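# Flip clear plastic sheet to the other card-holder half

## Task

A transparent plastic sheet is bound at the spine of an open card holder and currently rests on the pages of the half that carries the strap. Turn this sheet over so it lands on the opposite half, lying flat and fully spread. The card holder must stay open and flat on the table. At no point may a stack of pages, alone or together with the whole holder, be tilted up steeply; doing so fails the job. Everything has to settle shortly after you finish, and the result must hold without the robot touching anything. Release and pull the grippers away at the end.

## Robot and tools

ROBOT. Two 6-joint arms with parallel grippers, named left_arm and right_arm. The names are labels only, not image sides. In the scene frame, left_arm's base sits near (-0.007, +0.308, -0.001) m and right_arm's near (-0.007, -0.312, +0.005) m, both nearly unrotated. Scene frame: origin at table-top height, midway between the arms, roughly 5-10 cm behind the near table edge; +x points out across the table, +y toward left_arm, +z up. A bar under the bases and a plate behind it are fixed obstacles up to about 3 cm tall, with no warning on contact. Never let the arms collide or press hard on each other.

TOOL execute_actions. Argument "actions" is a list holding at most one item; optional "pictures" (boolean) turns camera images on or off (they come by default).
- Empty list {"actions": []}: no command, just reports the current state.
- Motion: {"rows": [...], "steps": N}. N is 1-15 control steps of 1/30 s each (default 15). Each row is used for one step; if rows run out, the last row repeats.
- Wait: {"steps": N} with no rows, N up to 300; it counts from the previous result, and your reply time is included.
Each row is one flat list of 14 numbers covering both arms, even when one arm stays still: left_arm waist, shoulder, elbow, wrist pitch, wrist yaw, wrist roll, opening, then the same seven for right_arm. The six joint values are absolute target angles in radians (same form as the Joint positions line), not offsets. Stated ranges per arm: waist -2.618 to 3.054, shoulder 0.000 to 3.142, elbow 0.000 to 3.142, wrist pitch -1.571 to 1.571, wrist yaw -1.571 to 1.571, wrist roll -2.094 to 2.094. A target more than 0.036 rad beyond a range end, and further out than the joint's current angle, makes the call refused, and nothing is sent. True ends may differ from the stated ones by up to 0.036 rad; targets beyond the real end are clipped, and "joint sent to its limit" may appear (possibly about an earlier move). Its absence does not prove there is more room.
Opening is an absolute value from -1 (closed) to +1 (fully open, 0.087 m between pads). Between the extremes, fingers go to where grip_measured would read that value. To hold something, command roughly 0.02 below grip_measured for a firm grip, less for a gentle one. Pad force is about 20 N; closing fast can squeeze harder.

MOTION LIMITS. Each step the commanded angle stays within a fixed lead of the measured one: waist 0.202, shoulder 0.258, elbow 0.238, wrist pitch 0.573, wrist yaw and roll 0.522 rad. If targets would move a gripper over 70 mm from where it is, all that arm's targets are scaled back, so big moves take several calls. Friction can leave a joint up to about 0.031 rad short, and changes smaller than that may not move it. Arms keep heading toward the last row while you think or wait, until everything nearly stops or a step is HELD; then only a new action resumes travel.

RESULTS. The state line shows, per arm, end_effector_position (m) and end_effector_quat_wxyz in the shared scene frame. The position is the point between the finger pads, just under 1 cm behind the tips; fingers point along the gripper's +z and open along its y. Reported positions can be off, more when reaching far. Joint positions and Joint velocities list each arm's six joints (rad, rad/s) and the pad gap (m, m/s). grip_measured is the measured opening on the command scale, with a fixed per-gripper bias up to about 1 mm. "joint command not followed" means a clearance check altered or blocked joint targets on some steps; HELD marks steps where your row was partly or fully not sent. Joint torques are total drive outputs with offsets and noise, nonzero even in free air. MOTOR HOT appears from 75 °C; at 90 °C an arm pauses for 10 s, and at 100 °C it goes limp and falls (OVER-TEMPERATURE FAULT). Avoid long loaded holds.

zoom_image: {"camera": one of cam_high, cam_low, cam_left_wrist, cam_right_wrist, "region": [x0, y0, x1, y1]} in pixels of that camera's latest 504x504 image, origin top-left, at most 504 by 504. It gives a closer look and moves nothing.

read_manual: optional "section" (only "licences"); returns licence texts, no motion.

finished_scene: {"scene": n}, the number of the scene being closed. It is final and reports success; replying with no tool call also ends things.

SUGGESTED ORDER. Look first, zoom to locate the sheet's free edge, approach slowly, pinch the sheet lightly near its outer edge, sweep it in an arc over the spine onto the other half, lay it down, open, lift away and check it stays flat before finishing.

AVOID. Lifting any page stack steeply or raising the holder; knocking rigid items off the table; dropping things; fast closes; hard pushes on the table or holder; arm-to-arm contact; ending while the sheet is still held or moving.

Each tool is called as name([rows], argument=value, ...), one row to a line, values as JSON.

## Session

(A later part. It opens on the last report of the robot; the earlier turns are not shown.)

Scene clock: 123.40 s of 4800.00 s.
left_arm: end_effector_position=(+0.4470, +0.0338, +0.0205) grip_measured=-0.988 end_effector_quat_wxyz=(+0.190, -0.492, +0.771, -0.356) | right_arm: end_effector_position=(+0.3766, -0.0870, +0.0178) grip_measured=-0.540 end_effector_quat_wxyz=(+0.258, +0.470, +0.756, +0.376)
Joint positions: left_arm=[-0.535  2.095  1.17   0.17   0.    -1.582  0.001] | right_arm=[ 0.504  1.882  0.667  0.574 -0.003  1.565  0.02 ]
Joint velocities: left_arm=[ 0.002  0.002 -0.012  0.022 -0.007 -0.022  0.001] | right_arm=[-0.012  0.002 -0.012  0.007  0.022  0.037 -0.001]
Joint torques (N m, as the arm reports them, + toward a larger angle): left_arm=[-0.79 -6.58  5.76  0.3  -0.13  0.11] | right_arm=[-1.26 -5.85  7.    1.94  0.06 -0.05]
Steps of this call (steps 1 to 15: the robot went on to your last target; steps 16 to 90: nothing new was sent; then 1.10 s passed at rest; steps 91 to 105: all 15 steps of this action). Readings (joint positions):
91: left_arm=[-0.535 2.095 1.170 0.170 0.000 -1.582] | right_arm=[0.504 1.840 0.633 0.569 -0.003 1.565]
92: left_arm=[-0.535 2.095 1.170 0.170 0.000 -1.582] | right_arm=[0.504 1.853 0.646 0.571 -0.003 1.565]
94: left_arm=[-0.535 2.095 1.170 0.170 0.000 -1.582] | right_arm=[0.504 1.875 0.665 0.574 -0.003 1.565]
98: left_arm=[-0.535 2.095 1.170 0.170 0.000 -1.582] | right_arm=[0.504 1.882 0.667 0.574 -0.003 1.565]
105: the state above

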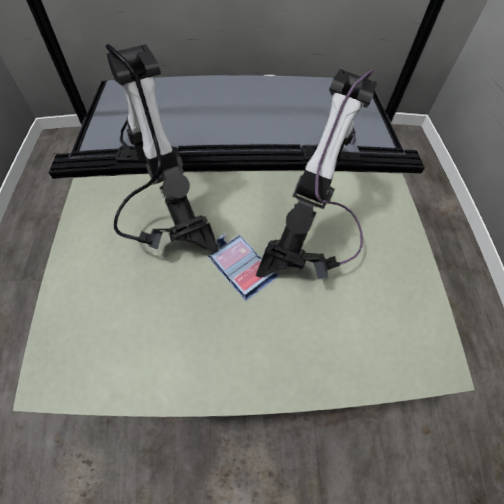

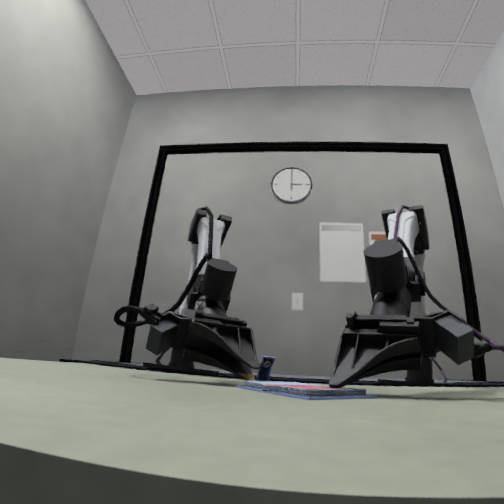

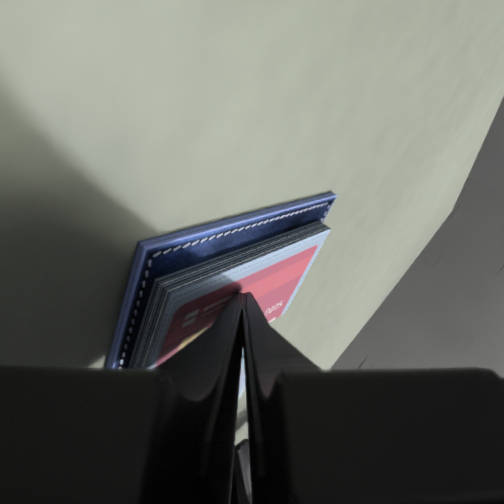

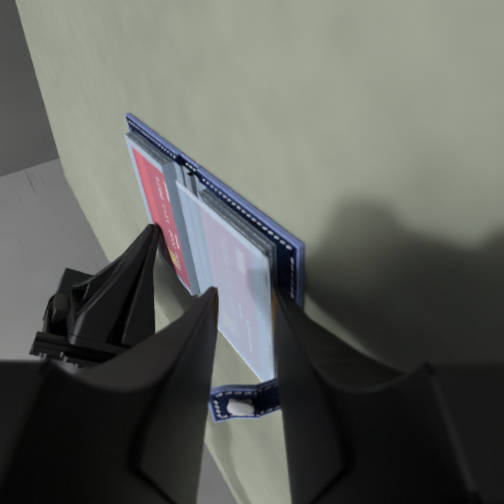

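execute_actions([
  {"rows":[[-0.545,2.14,1.17,0.04,0,-1.57,-1,0.49,1.897,0.69,0.59,0,1.57,-0.44],[-0.545,2.14,1.17,0.04,0,-1.57,-1,0.49,1.897,0.69,0.59,0,1.57,-0.44],[-0.545,2.14,1.17,0.04,0,-1.57,-1,0.49,1.897,0.69,0.59,0,1.57,-0.44],[-0.545,2.14,1.17,0.04,0,-1.57,-1,0.49,1.925,0.712,0.59,0,1.57,-0.44]]},
])

zoom_image(camera="cam_right_wrist", region=[200, 220, 340, 360])

Scene clock: 128.27 s of 4800.00 s.
left_arm: end_effector_position=(+0.4470, +0.0338, +0.0205) grip_measured=-0.988 end_effector_quat_wxyz=(+0.190, -0.492, +0.771, -0.356) | right_arm: end_effector_position=(+0.3812, -0.0851, +0.0141) grip_measured=-0.440 end_effector_quat_wxyz=(+0.257, +0.471, +0.757, +0.374)
Joint positions: left_arm=[-0.535  2.095  1.17   0.17   0.    -1.582  0.001] | right_arm=[ 0.504  1.909  0.689  0.575 -0.003  1.565  0.024]
Joint velocities: left_arm=[ 0.002  0.002  0.002  0.037 -0.066  0.037  0.001] | right_arm=[-0.022 -0.007  0.017  0.022 -0.007  0.051 -0.   ]
Joint torques (N m, as the arm reports them, + toward a larger angle): left_arm=[-0.84 -6.42  5.66  0.28 -0.14  0.11] | right_arm=[-1.26 -5.92  7.02  1.93  0.05 -0.05]
Steps of this call (steps 1 to 15: the robot went on to your last target; steps 16 to 90: nothing new was sent; then 1.37 s passed at rest; steps 91 to 105: all 15 steps of this action). Readings (joint positions):
91: left_arm=[-0.535 2.095 1.170 0.170 0.000 -1.582] | right_arm=[0.504 1.882 0.667 0.574 -0.003 1.565]
92: left_arm=[-0.535 2.095 1.170 0.170 0.000 -1.582] | right_arm=[0.504 1.882 0.667 0.574 -0.003 1.565]
94: left_arm=[-0.535 2.095 1.170 0.170 0.000 -1.582] | right_arm=[0.504 1.885 0.670 0.574 -0.003 1.565]
98: left_arm=[-0.535 2.095 1.170 0.170 0.000 -1.582] | right_arm=[0.504 1.908 0.689 0.575 -0.003 1.565]
105: the state above

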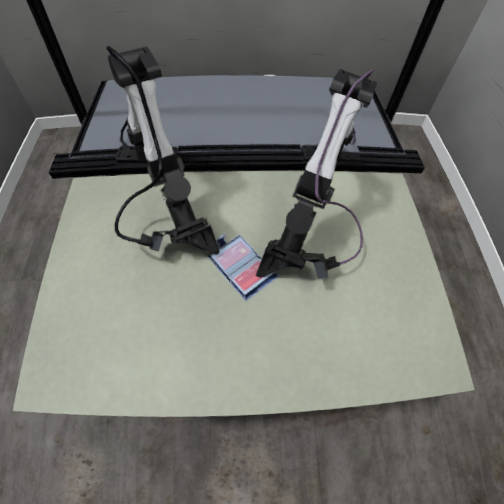

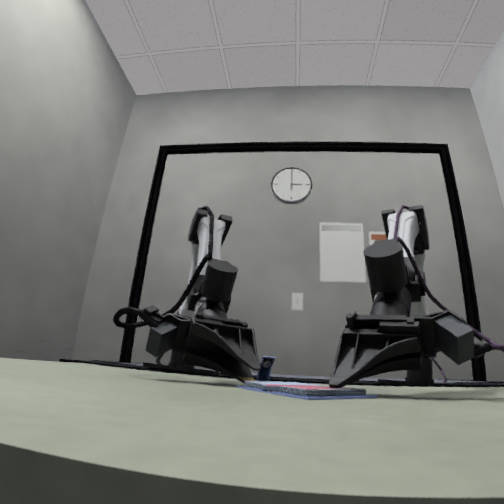

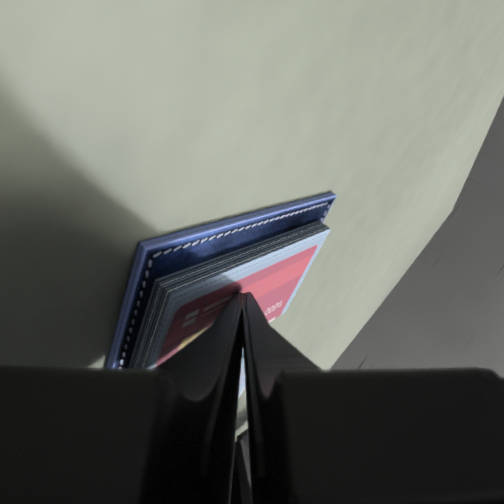

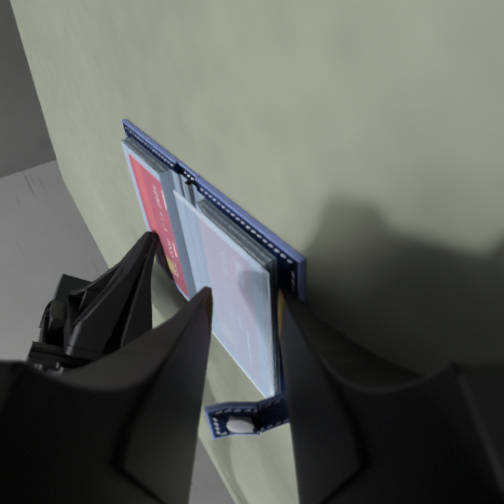

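Region (200, 220, 340, 360) of cam_right_wrist's 504x504 image, scaled by 3.600, with more detail than that image has.

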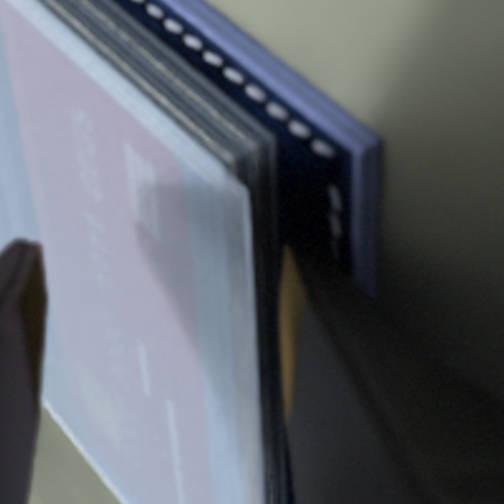

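Raise via wrist pitch (up and forward).

execute_actions([
  {"rows":[[-0.545,2.14,1.17,0.04,0,-1.57,-1,0.49,1.925,0.712,0.61,0,1.57,-0.44],[-0.545,2.14,1.17,0.04,0,-1.57,-1,0.49,1.925,0.712,0.62,0,1.57,-0.44],[-0.545,2.14,1.17,0.04,0,-1.57,-1,0.49,1.925,0.712,0.63,0,1.57,-0.44],[-0.545,2.14,1.17,0.04,0,-1.57,-1,0.49,1.925,0.712,0.64,0,1.57,-0.44],[-0.545,2.14,1.17,0.04,0,-1.57,-1,0.49,1.925,0.712,0.66,0,1.57,-0.44]]},
])

zoom_image(camera="cam_right_wrist", region=[180, 180, 360, 360])

zoom_image(camera="cam_low", region=[210, 350, 310, 400])

Scene clock: 133.43 s of 4800.00 s.
left_arm: end_effector_position=(+0.4470, +0.0338, +0.0205) grip_measured=-0.988 end_effector_quat_wxyz=(+0.190, -0.493, +0.771, -0.356) | right_arm: end_effector_position=(+0.3865, -0.0840, +0.0211) grip_measured=-0.440 end_effector_quat_wxyz=(+0.267, +0.467, +0.749, +0.386)
Joint positions: left_arm=[-0.535  2.095  1.17   0.17  -0.    -1.583  0.001] | right_arm=[0.502 1.909 0.689 0.61  0.001 1.565 0.024]
Joint velocities: left_arm=[-0.002 -0.007 -0.002  0.007 -0.037 -0.037  0.001] | right_arm=[-0.002 -0.002 -0.012  0.007 -0.007 -0.081 -0.001]
Joint torques (N m, as the arm reports them, + toward a larger angle): left_arm=[-0.75 -6.51  5.79  0.32 -0.1   0.1 ] | right_arm=[-1.12 -5.94  7.06  2.31  0.02 -0.05]
Steps of this call (steps 1 to 15: the robot went on to your last target; steps 16 to 90: nothing new was sent; then 1.67 s passed at rest; steps 91 to 105: all 15 steps of this action). Readings (joint positions):
91: left_arm=[-0.535 2.095 1.170 0.170 0.000 -1.583] | right_arm=[0.504 1.909 0.689 0.577 -0.003 1.565]
92: left_arm=[-0.535 2.095 1.170 0.170 0.000 -1.583] | right_arm=[0.504 1.909 0.689 0.581 -0.003 1.565]
94: left_arm=[-0.535 2.095 1.170 0.170 0.000 -1.583] | right_arm=[0.504 1.909 0.689 0.592 -0.003 1.565]
98: left_arm=[-0.535 2.095 1.170 0.170 -0.000 -1.583] | right_arm=[0.503 1.909 0.689 0.607 -0.001 1.565]
105: the state above

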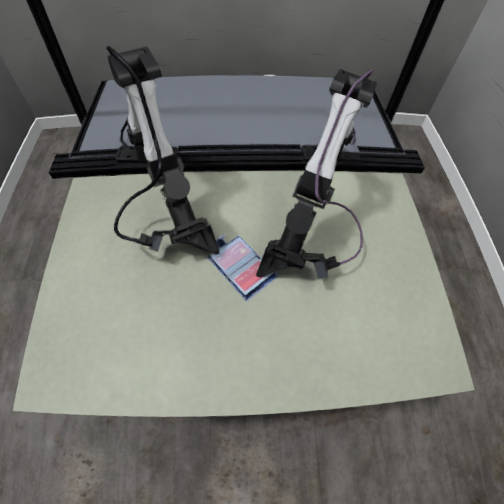

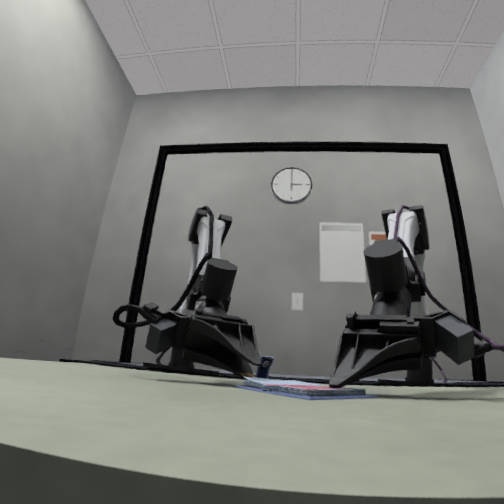

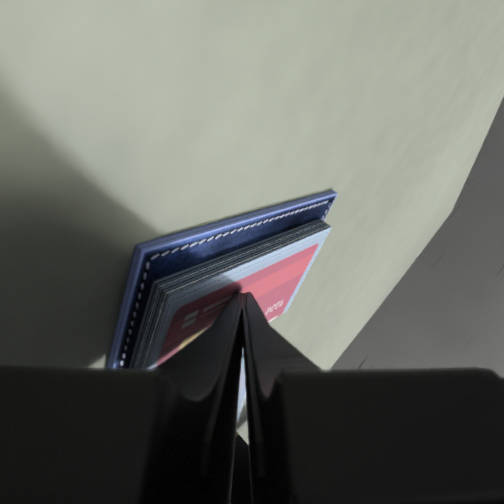

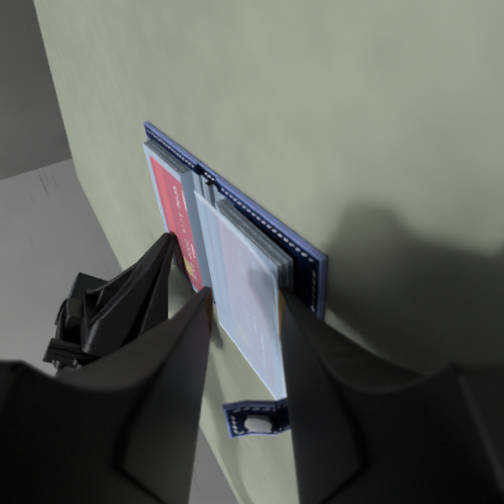

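Region (180, 180, 360, 360) of cam_right_wrist's 504x504 image, scaled by 2.800, with more detail than that image has.

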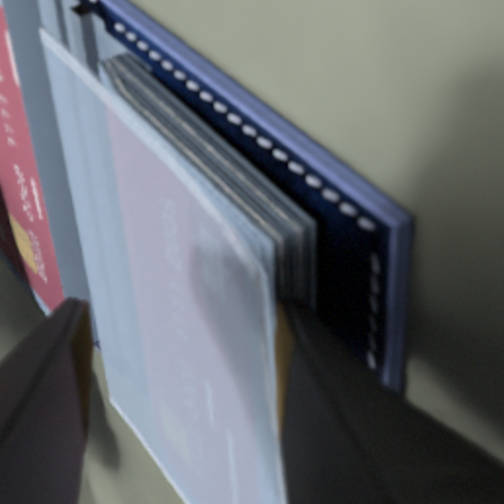

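Region (210, 350, 310, 400) of cam_low's 504x504 image, scaled by 5.040, with more detail than that image has.

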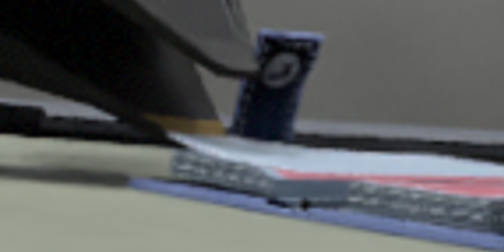

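execute_actions([
  {"rows":[[-0.545,2.14,1.17,0.04,0,-1.57,-1,0.49,1.875,0.69,0.625,0,1.57,-0.44]]},
])

zoom_image(camera="cam_low", region=[210, 350, 310, 400])

Scene clock: 137.27 s of 4800.00 s.
left_arm: end_effector_position=(+0.4470, +0.0339, +0.0204) grip_measured=-0.988 end_effector_quat_wxyz=(+0.190, -0.493, +0.771, -0.356) | right_arm: end_effector_position=(+0.3868, -0.0839, +0.0249) grip_measured=-0.440 end_effector_quat_wxyz=(+0.269, +0.467, +0.748, +0.388)
Joint positions: left_arm=[-0.535  2.095  1.17   0.169 -0.    -1.583  0.001] | right_arm=[0.502 1.898 0.689 0.605 0.002 1.565 0.024]
Joint velocities: left_arm=[-0.007 -0.007  0.002 -0.051  0.066  0.007 -0.001] | right_arm=[-0.007  0.012 -0.002  0.007  0.007  0.022 -0.   ]
Joint torques (N m, as the arm reports them, + toward a larger angle): left_arm=[-0.82 -6.67  5.67  0.33 -0.12  0.11] | right_arm=[-1.12 -8.58  5.23  2.01  0.   -0.06]
Steps of this call (steps 1 to 15: the robot went on to your last target; steps 16 to 90: nothing new was sent; then 0.33 s passed at rest; steps 91 to 105: all 15 steps of this action). Readings (joint positions):
91: left_arm=[-0.535 2.095 1.170 0.169 -0.000 -1.583] | right_arm=[0.502 1.908 0.689 0.609 0.002 1.565]
92: left_arm=[-0.535 2.095 1.170 0.169 -0.000 -1.583] | right_arm=[0.502 1.907 0.689 0.608 0.002 1.565]
94: left_arm=[-0.535 2.095 1.170 0.169 -0.000 -1.583] | right_arm=[0.502 1.902 0.689 0.606 0.002 1.565]
98: left_arm=[-0.535 2.095 1.170 0.169 -0.000 -1.583] | right_arm=[0.502 1.898 0.689 0.605 0.002 1.565]
105: the state above

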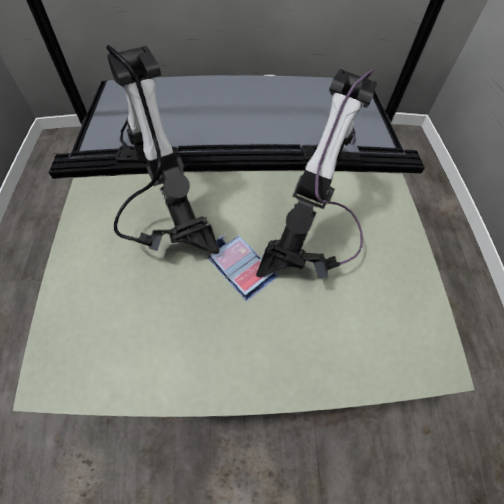

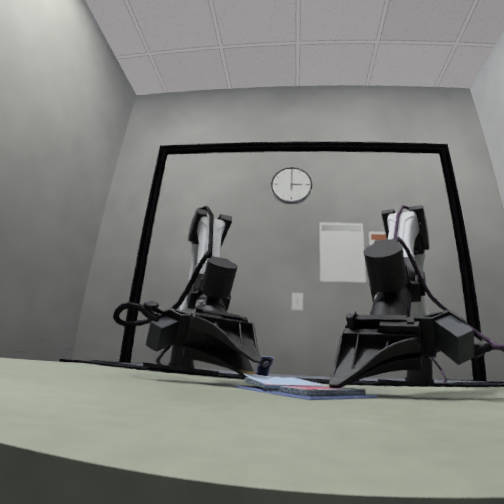

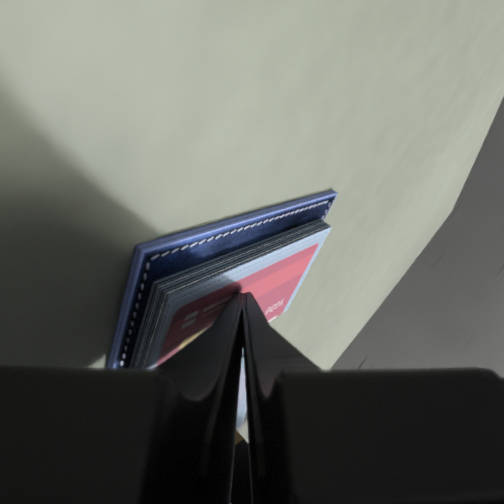

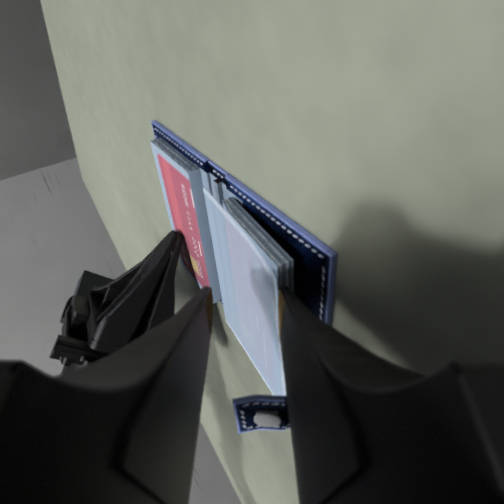

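Region (210, 350, 310, 400) of cam_low's 504x504 image, scaled by 5.040, with more detail than that image has.

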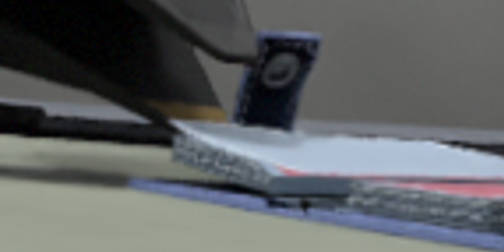

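execute_actions([
  {"rows":[[-0.545,2.14,1.17,0.04,0,-1.57,-1,0.49,1.875,0.69,0.61,0,1.57,-0.4],[-0.545,2.14,1.17,0.04,0,-1.57,-1,0.49,1.875,0.69,0.61,0,1.57,-0.37],[-0.545,2.14,1.17,0.04,0,-1.57,-1,0.49,1.875,0.69,0.61,0,1.57,-0.34]]},
])

zoom_image(camera="cam_low", region=[210, 350, 310, 400])

Scene clock: 143.40 s of 4800.00 s.
left_arm: end_effector_position=(+0.4470, +0.0339, +0.0204) grip_measured=-0.988 end_effector_quat_wxyz=(+0.190, -0.493, +0.771, -0.356) | right_arm: end_effector_position=(+0.3867, -0.0840, +0.0246) grip_measured=-0.340 end_effector_quat_wxyz=(+0.269, +0.467, +0.748, +0.388)
Joint positions: left_arm=[-0.535  2.095  1.17   0.169 -0.    -1.583  0.001] | right_arm=[0.502 1.898 0.689 0.604 0.002 1.565 0.029]
Joint velocities: left_arm=[ 0.017  0.002  0.002  0.022  0.051 -0.051  0.001] | right_arm=[-0.007  0.007 -0.022 -0.095  0.007 -0.007 -0.   ]
Joint torques (N m, as the arm reports them, + toward a larger angle): left_arm=[-0.81 -6.5   5.88  0.31 -0.14  0.1 ] | right_arm=[-1.17 -8.57  5.23  1.87  0.01 -0.05]
Steps of this call (steps 1 to 15: the robot went on to your last target; steps 16 to 90: nothing new was sent; then 2.63 s passed at rest; steps 91 to 105: all 15 steps of this action). Readings (joint positions):
91: left_arm=[-0.535 2.095 1.170 0.169 -0.000 -1.583] | right_arm=[0.502 1.898 0.689 0.604 0.002 1.565]
92: left_arm=[-0.535 2.095 1.170 0.169 -0.000 -1.583] | right_arm=[0.502 1.898 0.689 0.604 0.002 1.565]
94: left_arm=[-0.535 2.095 1.170 0.169 -0.000 -1.583] | right_arm=[0.502 1.898 0.689 0.604 0.002 1.565]
98: left_arm=[-0.535 2.095 1.170 0.169 -0.000 -1.583] | right_arm=[0.502 1.898 0.689 0.604 0.002 1.565]
105: the state above

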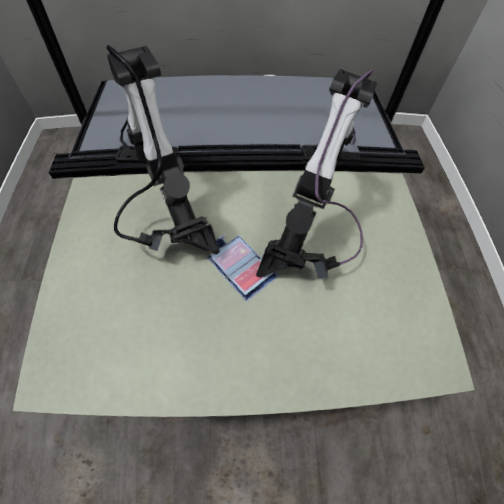

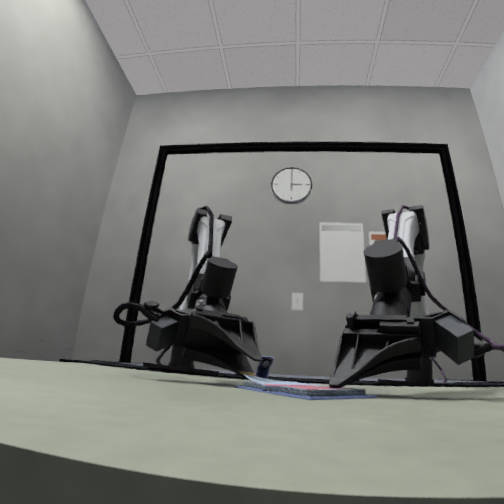

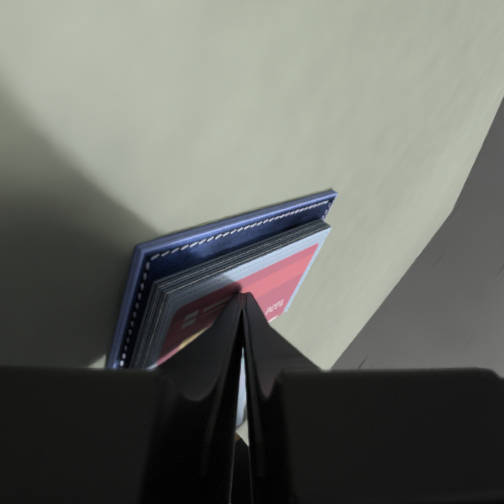

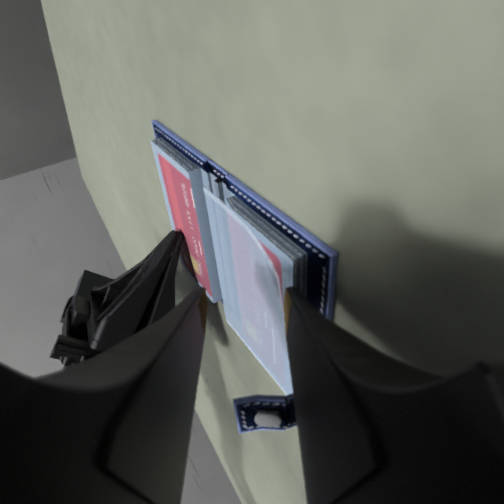

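Region (210, 350, 310, 400) of cam_low's 504x504 image, scaled by 5.040, with more detail than that image has.

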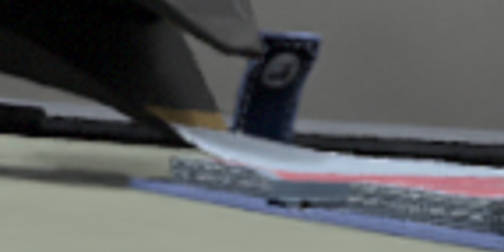

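execute_actions([
  {"rows":[[-0.545,2.1,1.17,0.15,0,-1.57,-1,0.5,1.89,0.72,0.61,0,1.57,-0.34],[-0.545,2.05,1.17,0.15,0,-1.57,-1,0.5,1.89,0.73,0.61,0,1.57,-0.34],[-0.545,2.0,1.17,0.15,0,-1.57,-1,0.51,1.89,0.74,0.61,0,1.57,-0.34],[-0.545,2.0,1.17,0.15,0,-1.57,-1,0.52,1.89,0.75,0.61,0,1.57,-0.34],[-0.545,2.0,1.17,0.15,0,-1.57,-1,0.53,1.89,0.76,0.61,0,1.57,-0.34],[-0.5,2.0,1.17,0.15,0,-1.57,-1,0.53,1.89,0.77,0.61,0,1.57,-0.34],[-0.4,1.95,1.17,0.15,0,-1.57,-1,0.54,1.89,0.78,0.61,0,1.57,-0.34],[-0.3,1.9,1.17,0.15,0,-1.57,-1,0.545,1.89,0.79,0.61,0,1.57,-0.34],[-0.1,1.9,1.17,0.15,0,-1.57,-1,0.55,1.89,0.80,0.61,0,1.57,-0.34]]},
])

Scene clock: 151.57 s of 4800.00 s.
left_arm: end_effector_position=(+0.5244, +0.2193, +0.0979) grip_measured=-0.988 end_effector_quat_wxyz=(+0.295, -0.603, +0.645, -0.364) | right_arm: end_effector_position=(+0.4027, -0.0523, +0.0577) grip_measured=-0.340 end_effector_quat_wxyz=(+0.280, +0.438, +0.739, +0.427)
Joint positions: left_arm=[-0.165  1.921  1.17   0.158  0.005 -1.576  0.001] | right_arm=[0.545 1.898 0.78  0.604 0.001 1.565 0.029]
Joint velocities: left_arm=[ 1.414 -0.056 -0.002 -0.037  0.022 -0.022 -0.001] | right_arm=[-0.017 -0.017  0.002  0.051 -0.051 -0.022 -0.   ]
Joint torques (N m, as the arm reports them, + toward a larger angle): left_arm=[ -1.71 -10.6    6.35   1.53  -0.14   0.03] | right_arm=[ 0.05 -7.96  7.19  1.94  0.01 -0.06]
Steps of this call (steps 1 to 15: the robot went on to your last target; steps 16 to 90: nothing new was sent; then 4.67 s passed at rest; steps 91 to 105: all 15 steps of this action). Readings (joint positions):
91: left_arm=[-0.535 2.095 1.170 0.174 -0.000 -1.583] | right_arm=[0.502 1.898 0.689 0.604 0.002 1.565]
92: left_arm=[-0.535 2.090 1.170 0.175 -0.000 -1.583] | right_arm=[0.502 1.898 0.691 0.603 0.002 1.565]
94: left_arm=[-0.535 2.065 1.170 0.158 -0.000 -1.581] | right_arm=[0.503 1.898 0.704 0.601 0.002 1.565]
98: left_arm=[-0.495 1.995 1.170 0.153 0.008 -1.577] | right_arm=[0.523 1.898 0.750 0.601 0.002 1.565]
105: the state above

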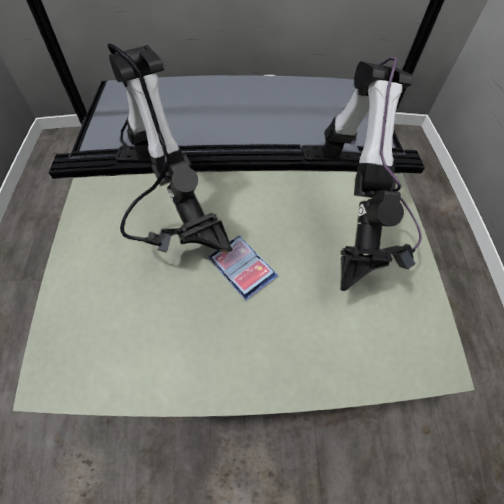

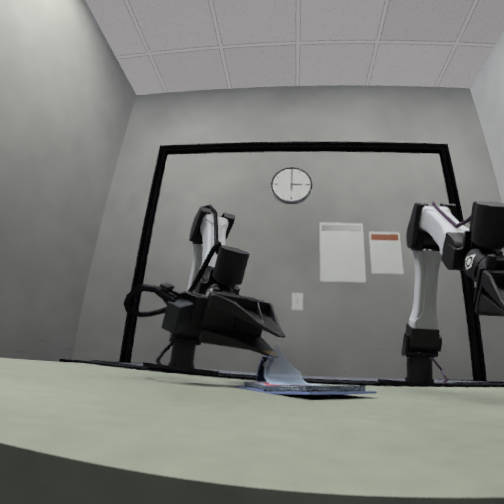

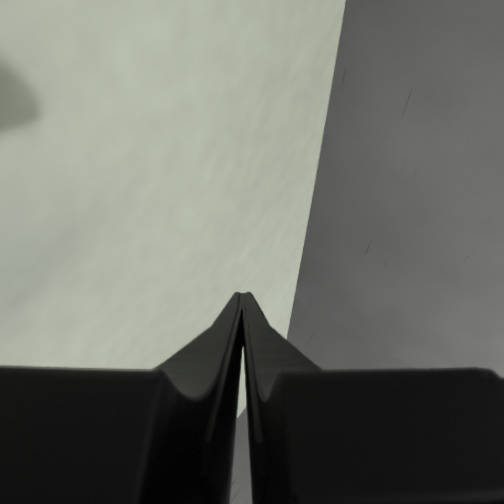

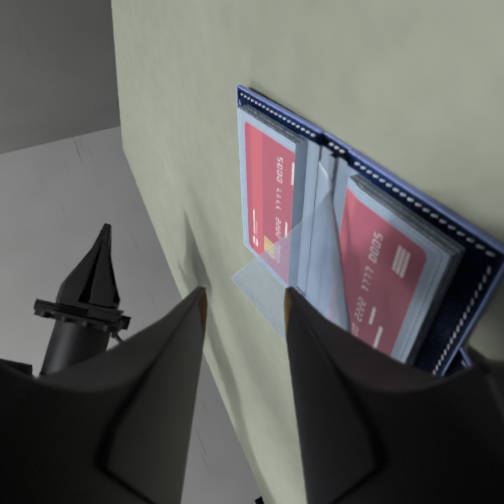

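execute_actions([
  {"rows":[[-0.1,1.9,1.17,0.15,0,-1.57,-1,0.55,1.94,0.825,0.61,0,1.57,-0.34],[-0.1,1.9,1.17,0.15,0,-1.57,-1,0.55,1.96,0.85,0.61,0,1.57,-0.34],[-0.1,1.9,1.17,0.15,0,-1.57,-1,0.555,1.98,0.875,0.61,0,1.57,-0.34],[-0.1,1.9,1.17,0.15,0,-1.57,-1,0.56,2.0,0.9,0.61,0,1.57,-0.34],[-0.1,1.9,1.17,0.15,0,-1.57,-1,0.565,2.02,0.925,0.61,0,1.57,-0.34],[-0.1,1.9,1.17,0.15,0,-1.57,-1,0.57,2.04,0.95,0.61,0,1.57,-0.34],[-0.1,1.9,1.17,0.15,0,-1.57,-1,0.575,2.06,0.975,0.61,0,1.57,-0.34],[-0.1,1.9,1.17,0.15,0,-1.57,-1,0.58,2.08,1.0,0.61,0,1.57,-0.34],[-0.1,1.9,1.17,0.15,0,-1.57,-1,0.585,2.1,1.025,0.61,0,1.57,-0.34],[-0.1,1.9,1.17,0.15,0,-1.57,-1,0.59,2.12,1.05,0.61,0,1.57,-0.34],[-0.1,1.9,1.17,0.15,0,-1.57,-1,0.595,2.14,1.075,0.61,0,1.57,-0.34],[-0.1,1.9,1.17,0.15,0,-1.57,-1,0.6,2.16,1.1,0.61,0,1.57,-0.34],[-0.1,1.9,1.17,0.15,0,-1.57,-1,0.6,2.18,1.13,0.61,0,1.57,-0.34],[-0.1,1.9,1.17,0.15,0,-1.57,-1,0.6,2.2,1.16,0.61,0,1.57,-0.34]]},
], pictures=false)

execute_actions([
  {"steps":25},
])

Scene clock: 162.80 s of 4800.00 s.
left_arm: end_effector_position=(+0.5306, +0.2625, +0.0964) grip_measured=-0.988 end_effector_quat_wxyz=(-0.314, +0.630, -0.620, +0.346) | right_arm: end_effector_position=(+0.4611, +0.0090, +0.0500) grip_measured=-0.340 end_effector_quat_wxyz=(+0.283, +0.412, +0.737, +0.456)
Joint positions: left_arm=[-0.089  1.919  1.17   0.158 -0.011 -1.575  0.001] | right_arm=[0.594 2.169 1.113 0.604 0.001 1.565 0.029]
Joint velocities: left_arm=[ 0.002 -0.007 -0.012 -0.007 -0.051 -0.066  0.001] | right_arm=[ 0.061  0.427  0.584 -0.066 -0.037 -0.066  0.001]
Joint torques (N m, as the arm reports them, + toward a larger angle): left_arm=[ -0.86 -10.83   6.41   1.53  -0.02   0.04] | right_arm=[-0.19 -9.45  6.74  1.97  0.01 -0.06]
Steps of this call (steps 1 to 30: the robot went on to your last target; steps 31 to 90: nothing new was sent; then 7.73 s passed at rest; steps 91 to 105: all 15 steps of this action). Readings (joint positions):
91: left_arm=[-0.089 1.919 1.170 0.158 -0.011 -1.575] | right_arm=[0.545 1.901 0.783 0.604 0.001 1.565]
92: left_arm=[-0.089 1.919 1.170 0.158 -0.011 -1.575] | right_arm=[0.545 1.911 0.795 0.604 0.001 1.565]
94: left_arm=[-0.089 1.919 1.170 0.158 -0.011 -1.575] | right_arm=[0.545 1.946 0.836 0.604 0.001 1.565]
98: left_arm=[-0.089 1.919 1.170 0.158 -0.011 -1.575] | right_arm=[0.559 2.031 0.936 0.604 0.001 1.565]
105: the state above

Scene clock: 163.63 s of 4800.00 s.
left_arm: end_effector_position=(+0.5306, +0.2625, +0.0964) grip_measured=-0.988 end_effector_quat_wxyz=(-0.314, +0.630, -0.620, +0.346) | right_arm: end_effector_position=(+0.4650, +0.0125, +0.0489) grip_measured=-0.340 end_effector_quat_wxyz=(+0.283, +0.410, +0.736, +0.458)
Joint positions: left_arm=[-0.089  1.919  1.17   0.158 -0.011 -1.575  0.001] | right_arm=[0.596 2.188 1.136 0.604 0.001 1.565 0.029]
Joint velocities: left_arm=[-0.012 -0.027 -0.002 -0.007 -0.051 -0.007 -0.   ] | right_arm=[-0.002  0.002  0.007  0.051 -0.066  0.007 -0.   ]
Joint torques (N m, as the arm reports them, + toward a larger angle): left_arm=[ -0.85 -10.95   6.47   1.55  -0.01  -0.02] | right_arm=[-0.1  -8.9   7.96  1.97  0.01 -0.06]
Steps of this call (steps 1 to 25: the robot went on to your last target). Readings (joint positions):
1: left_arm=[-0.089 1.919 1.170 0.158 -0.011 -1.575] | right_arm=[0.596 2.180 1.128 0.604 0.001 1.565]
2: left_arm=[-0.089 1.919 1.170 0.158 -0.011 -1.575] | right_arm=[0.596 2.186 1.134 0.604 0.001 1.565]
4: left_arm=[-0.089 1.919 1.170 0.158 -0.011 -1.575] | right_arm=[0.596 2.188 1.136 0.604 0.001 1.565]
8: left_arm=[-0.089 1.919 1.170 0.158 -0.011 -1.575] | right_arm=[0.596 2.188 1.136 0.604 0.001 1.565]
25: the state above

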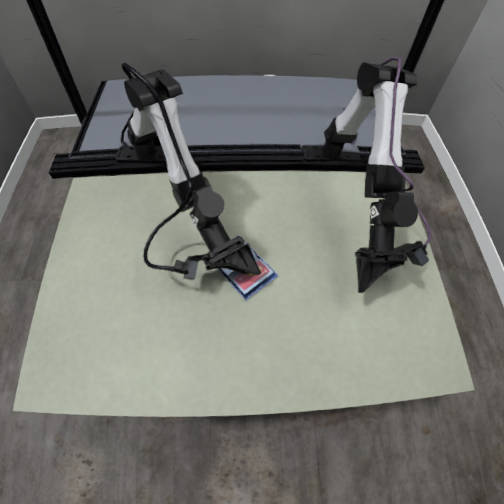

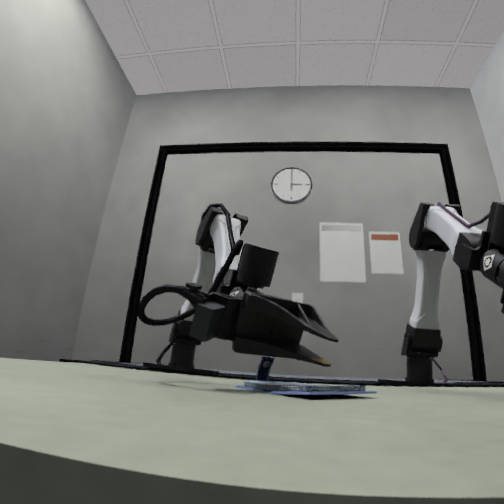

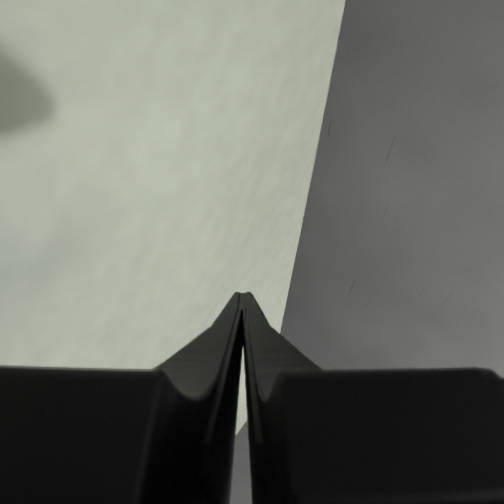

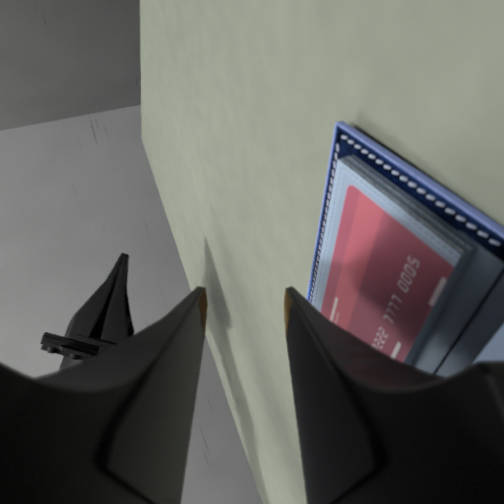

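execute_actions([
  {"rows":[[-0.1,1.9,1.17,0.15,0,-1.57,-1,0.5,1.9,0.9,0.58,0,1.57,-0.44]]},
], pictures=false)

execute_actions([
  {"rows":[[-0.1,1.9,1.17,0.15,0,-1.57,-1,0.5,1.74,0.585,0.56,0,1.57,-0.44]]},
], pictures=false)

execute_actions([
  {"rows":[[-0.1,1.9,1.17,0.15,0,-1.57,-1,0.5,1.845,0.65,0.58,0,1.57,-0.44]]},
], pictures=false)

execute_actions([
  {"rows":[[-0.1,1.9,1.17,0.15,0,-1.57,-1,0.5,1.897,0.69,0.59,0,1.57,-0.44]]},
], pictures=false)

execute_actions([
  {"rows":[[-0.1,1.9,1.17,0.15,0,-1.57,-1,0.5,1.925,0.712,0.59,0,1.57,-0.44]]},
])

execute_actions([
  {"rows":[[-0.1,1.9,1.17,0.15,0,-1.57,-1,0.5,1.925,0.712,0.635,0,1.57,-0.44]]},
])

zoom_image(camera="cam_low", region=[210, 350, 310, 400])

Scene clock: 173.33 s of 4800.00 s.
left_arm: end_effector_position=(+0.5306, +0.2625, +0.0964) grip_measured=-0.988 end_effector_quat_wxyz=(-0.314, +0.630, -0.620, +0.346) | right_arm: end_effector_position=(+0.4464, -0.0541, +0.1086) grip_measured=-0.440 end_effector_quat_wxyz=(+0.316, +0.437, +0.703, +0.463)
Joint positions: left_arm=[-0.089  1.919  1.17   0.158 -0.011 -1.575  0.001] | right_arm=[0.5   1.898 0.916 0.584 0.001 1.565 0.025]
Joint velocities: left_arm=[-0.007 -0.012  0.002  0.037 -0.037 -0.007 -0.   ] | right_arm=[ 0.022  0.002  0.012  0.007 -0.051  0.051 -0.001]
Joint torques (N m, as the arm reports them, + toward a larger angle): left_arm=[ -0.95 -10.88   6.34   1.55   0.01  -0.01] | right_arm=[-0.37 -7.74  4.82  1.87 -0.01 -0.06]
Steps of this call (steps 1 to 15: the robot went on to your last target; steps 16 to 90: nothing new was sent; then 6.20 s passed at rest; steps 91 to 105: all 15 steps of this action). Readings (joint positions):
91: left_arm=[-0.089 1.919 1.170 0.158 -0.011 -1.575] | right_arm=[0.591 2.162 1.105 0.607 -0.003 1.565]
92: left_arm=[-0.089 1.919 1.170 0.158 -0.011 -1.575] | right_arm=[0.580 2.101 1.032 0.595 -0.006 1.565]
94: left_arm=[-0.089 1.919 1.170 0.158 -0.011 -1.575] | right_arm=[0.540 1.981 0.931 0.571 -0.005 1.565]
98: left_arm=[-0.089 1.919 1.170 0.158 -0.011 -1.575] | right_arm=[0.500 1.899 0.916 0.586 0.002 1.565]
105: the state above

Scene clock: 173.83 s of 4800.00 s.
left_arm: end_effector_position=(+0.5306, +0.2625, +0.0964) grip_measured=-0.988 end_effector_quat_wxyz=(-0.314, +0.630, -0.620, +0.346) | right_arm: end_effector_position=(+0.3602, -0.0962, +0.0397) grip_measured=-0.440 end_effector_quat_wxyz=(+0.267, +0.468, +0.749, +0.385)
Joint positions: left_arm=[-0.089  1.919  1.17   0.158 -0.011 -1.575  0.001] | right_arm=[0.5   1.75  0.588 0.55  0.001 1.566 0.025]
Joint velocities: left_arm=[ 0.007  0.002  0.002  0.066  0.066 -0.037 -0.   ] | right_arm=[-0.012 -0.007 -0.002 -0.007 -0.007 -0.081 -0.   ]
Joint torques (N m, as the arm reports them, + toward a larger angle): left_arm=[ -0.99 -10.98   6.29   1.59  -0.02   0.05] | right_arm=[-0.31 -6.76  5.01  1.9   0.02 -0.05]
Steps of this call (steps 1 to 15: all 15 steps of this action). Readings (joint positions):
1: left_arm=[-0.089 1.919 1.170 0.158 -0.011 -1.575] | right_arm=[0.500 1.879 0.884 0.596 0.001 1.565]
2: left_arm=[-0.089 1.919 1.170 0.158 -0.011 -1.575] | right_arm=[0.500 1.830 0.810 0.597 0.001 1.565]
4: left_arm=[-0.089 1.919 1.170 0.158 -0.011 -1.575] | right_arm=[0.500 1.760 0.676 0.593 0.001 1.565]
8: left_arm=[-0.089 1.919 1.170 0.158 -0.011 -1.575] | right_arm=[0.500 1.750 0.589 0.551 0.001 1.566]
15: the state above

Scene clock: 174.33 s of 4800.00 s.
left_arm: end_effector_position=(+0.5306, +0.2625, +0.0964) grip_measured=-0.988 end_effector_quat_wxyz=(-0.314, +0.630, -0.620, +0.346) | right_arm: end_effector_position=(+0.3681, -0.0932, +0.0222) grip_measured=-0.440 end_effector_quat_wxyz=(+0.260, +0.472, +0.755, +0.374)
Joint positions: left_arm=[-0.089  1.919  1.17   0.158 -0.011 -1.575  0.001] | right_arm=[0.5   1.834 0.628 0.564 0.001 1.566 0.025]
Joint velocities: left_arm=[-0.007  0.017 -0.002  0.11  -0.037 -0.066 -0.001] | right_arm=[-0.007  0.007 -0.012  0.081  0.051 -0.066 -0.   ]
Joint torques (N m, as the arm reports them, + toward a larger angle): left_arm=[ -0.81 -10.78   6.23   1.49   0.     0.  ] | right_arm=[-0.35 -5.77  6.97  1.94  0.02 -0.05]
Steps of this call (steps 1 to 15: all 15 steps of this action). Readings (joint positions):
1: left_arm=[-0.089 1.919 1.170 0.158 -0.011 -1.575] | right_arm=[0.500 1.759 0.594 0.551 0.001 1.566]
2: left_arm=[-0.089 1.919 1.170 0.158 -0.011 -1.575] | right_arm=[0.500 1.781 0.609 0.557 0.001 1.566]
4: left_arm=[-0.089 1.919 1.170 0.158 -0.011 -1.575] | right_arm=[0.500 1.818 0.627 0.563 0.001 1.566]
8: left_arm=[-0.089 1.919 1.170 0.158 -0.011 -1.575] | right_arm=[0.500 1.834 0.628 0.563 0.001 1.566]
15: the state above

Scene clock: 174.83 s of 4800.00 s.
left_arm: end_effector_position=(+0.5306, +0.2625, +0.0964) grip_measured=-0.988 end_effector_quat_wxyz=(-0.314, +0.630, -0.620, +0.346) | right_arm: end_effector_position=(+0.3776, -0.0891, +0.0176) grip_measured=-0.440 end_effector_quat_wxyz=(+0.260, +0.472, +0.755, +0.374)
Joint positions: left_arm=[-0.089  1.919  1.17   0.158 -0.011 -1.575  0.001] | right_arm=[0.5   1.882 0.667 0.572 0.001 1.566 0.025]
Joint velocities: left_arm=[ 0.007 -0.002 -0.027  0.007  0.066  0.037  0.001] | right_arm=[-0.007 -0.022 -0.007  0.022 -0.022  0.007 -0.   ]
Joint torques (N m, as the arm reports them, + toward a larger angle): left_arm=[ -0.8  -11.     6.32   1.54  -0.02   0.01] | right_arm=[-0.28 -5.8   7.    1.96  0.02 -0.06]
Steps of this call (steps 1 to 15: all 15 steps of this action). Readings (joint positions):
1: left_arm=[-0.089 1.919 1.170 0.158 -0.011 -1.575] | right_arm=[0.500 1.840 0.633 0.564 0.001 1.566]
2: left_arm=[-0.089 1.919 1.170 0.158 -0.011 -1.575] | right_arm=[0.500 1.853 0.646 0.566 0.001 1.566]
4: left_arm=[-0.089 1.919 1.170 0.158 -0.011 -1.575] | right_arm=[0.500 1.875 0.665 0.571 0.001 1.566]
8: left_arm=[-0.089 1.919 1.170 0.158 -0.011 -1.575] | right_arm=[0.500 1.882 0.667 0.572 0.001 1.566]
15: the state above

Scene clock: 175.33 s of 4800.00 s.
left_arm: end_effector_position=(+0.5306, +0.2625, +0.0964) grip_measured=-0.988 end_effector_quat_wxyz=(-0.314, +0.630, -0.620, +0.346) | right_arm: end_effector_position=(+0.3824, -0.0870, +0.0142) grip_measured=-0.440 end_effector_quat_wxyz=(+0.259, +0.473, +0.755, +0.373)
Joint positions: left_arm=[-0.089  1.919  1.17   0.158 -0.011 -1.575  0.001] | right_arm=[0.5   1.909 0.689 0.575 0.001 1.566 0.025]
Joint velocities: left_arm=[-0.012  0.017 -0.007 -0.007 -0.007 -0.037 -0.001] | right_arm=[-0.012  0.007 -0.002 -0.022 -0.066 -0.007 -0.001]
Joint torques (N m, as the arm reports them, + toward a larger angle): left_arm=[ -0.86 -10.74   6.28   1.54  -0.03   0.  ] | right_arm=[-0.34 -5.93  7.    1.93  0.02 -0.06]
Steps of this call (steps 1 to 15: all 15 steps of this action). Readings (joint positions):
1: left_arm=[-0.089 1.919 1.170 0.158 -0.011 -1.575] | right_arm=[0.500 1.885 0.670 0.572 0.001 1.566]
2: left_arm=[-0.089 1.919 1.170 0.158 -0.011 -1.575] | right_arm=[0.500 1.893 0.678 0.573 0.001 1.566]
4: left_arm=[-0.089 1.919 1.170 0.158 -0.011 -1.575] | right_arm=[0.500 1.905 0.688 0.574 0.001 1.566]
8: left_arm=[-0.089 1.919 1.170 0.158 -0.011 -1.575] | right_arm=[0.500 1.909 0.689 0.575 0.001 1.566]
15: the state above

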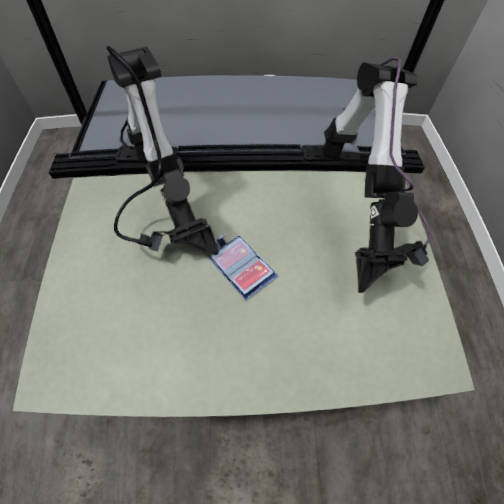

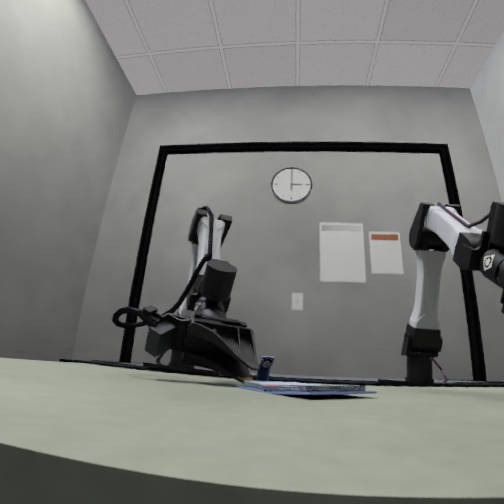

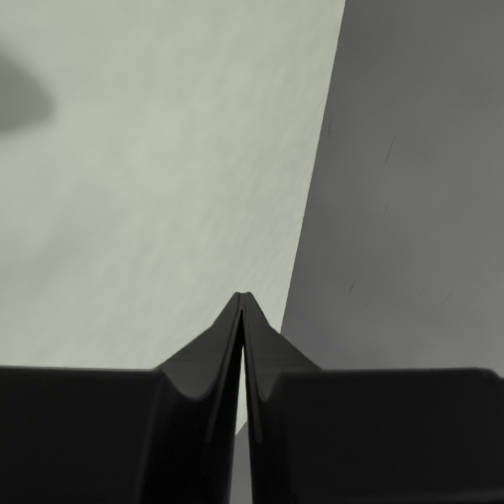

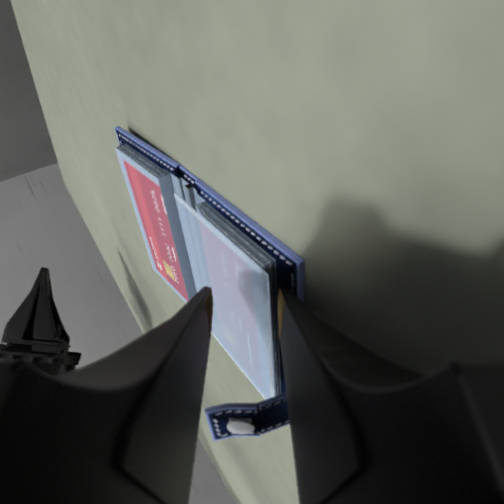

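Scene clock: 175.83 s of 4800.00 s.
left_arm: end_effector_position=(+0.5306, +0.2625, +0.0964) grip_measured=-0.988 end_effector_quat_wxyz=(-0.314, +0.630, -0.620, +0.346) | right_arm: end_effector_position=(+0.3875, -0.0843, +0.0224) grip_measured=-0.440 end_effector_quat_wxyz=(+0.269, +0.467, +0.748, +0.388)
Joint positions: left_arm=[-0.089  1.919  1.17   0.158 -0.011 -1.575  0.001] | right_arm=[0.5   1.909 0.689 0.615 0.001 1.566 0.025]
Joint velocities: left_arm=[-0.002  0.017 -0.002 -0.022 -0.022  0.022  0.001] | right_arm=[ 0.002 -0.002  0.007  0.037  0.037 -0.037  0.001]
Joint torques (N m, as the arm reports them, + toward a larger angle): left_arm=[ -1.01 -10.88   6.3    1.6    0.02   0.05] | right_arm=[-0.33 -5.91  7.04  2.    0.02 -0.06]
Steps of this call (steps 1 to 15: all 15 steps of this action). Readings (joint positions):
1: left_arm=[-0.089 1.919 1.170 0.158 -0.011 -1.575] | right_arm=[0.500 1.909 0.689 0.579 0.001 1.566]
2: left_arm=[-0.089 1.919 1.170 0.158 -0.011 -1.575] | right_arm=[0.500 1.909 0.689 0.585 0.001 1.566]
4: left_arm=[-0.089 1.919 1.170 0.158 -0.011 -1.575] | right_arm=[0.500 1.909 0.689 0.598 0.001 1.566]
8: left_arm=[-0.089 1.919 1.170 0.158 -0.011 -1.575] | right_arm=[0.500 1.909 0.689 0.609 0.001 1.566]
15: the state above

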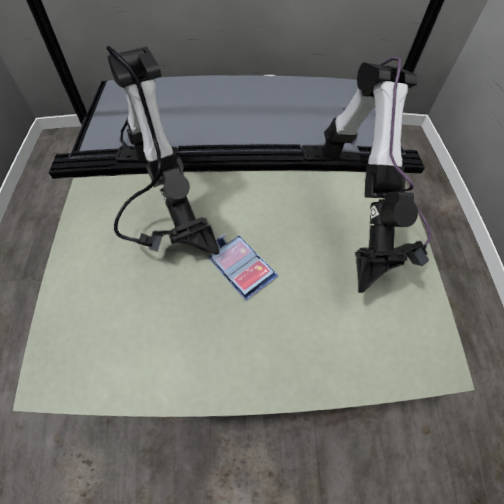

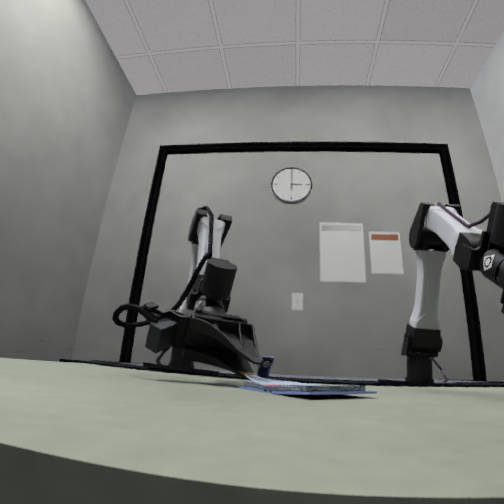

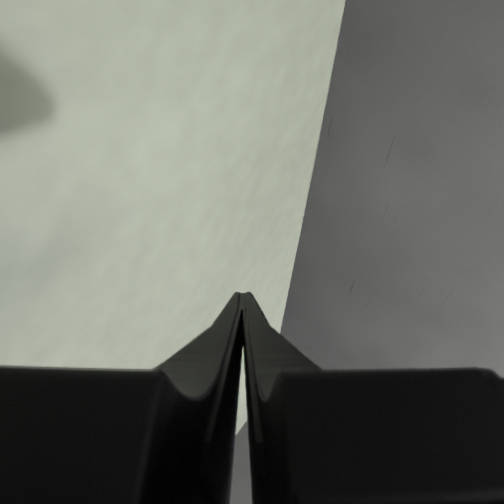

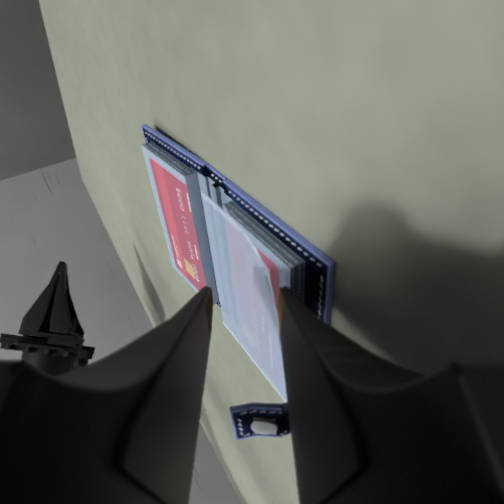

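Region (210, 350, 310, 400) of cam_low's 504x504 image, scaled by 5.040, with more detail than that image has.

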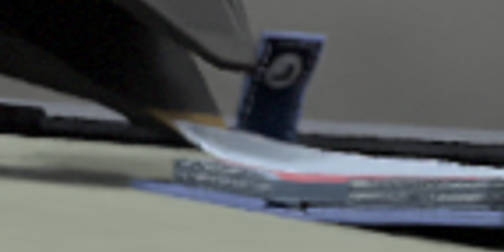

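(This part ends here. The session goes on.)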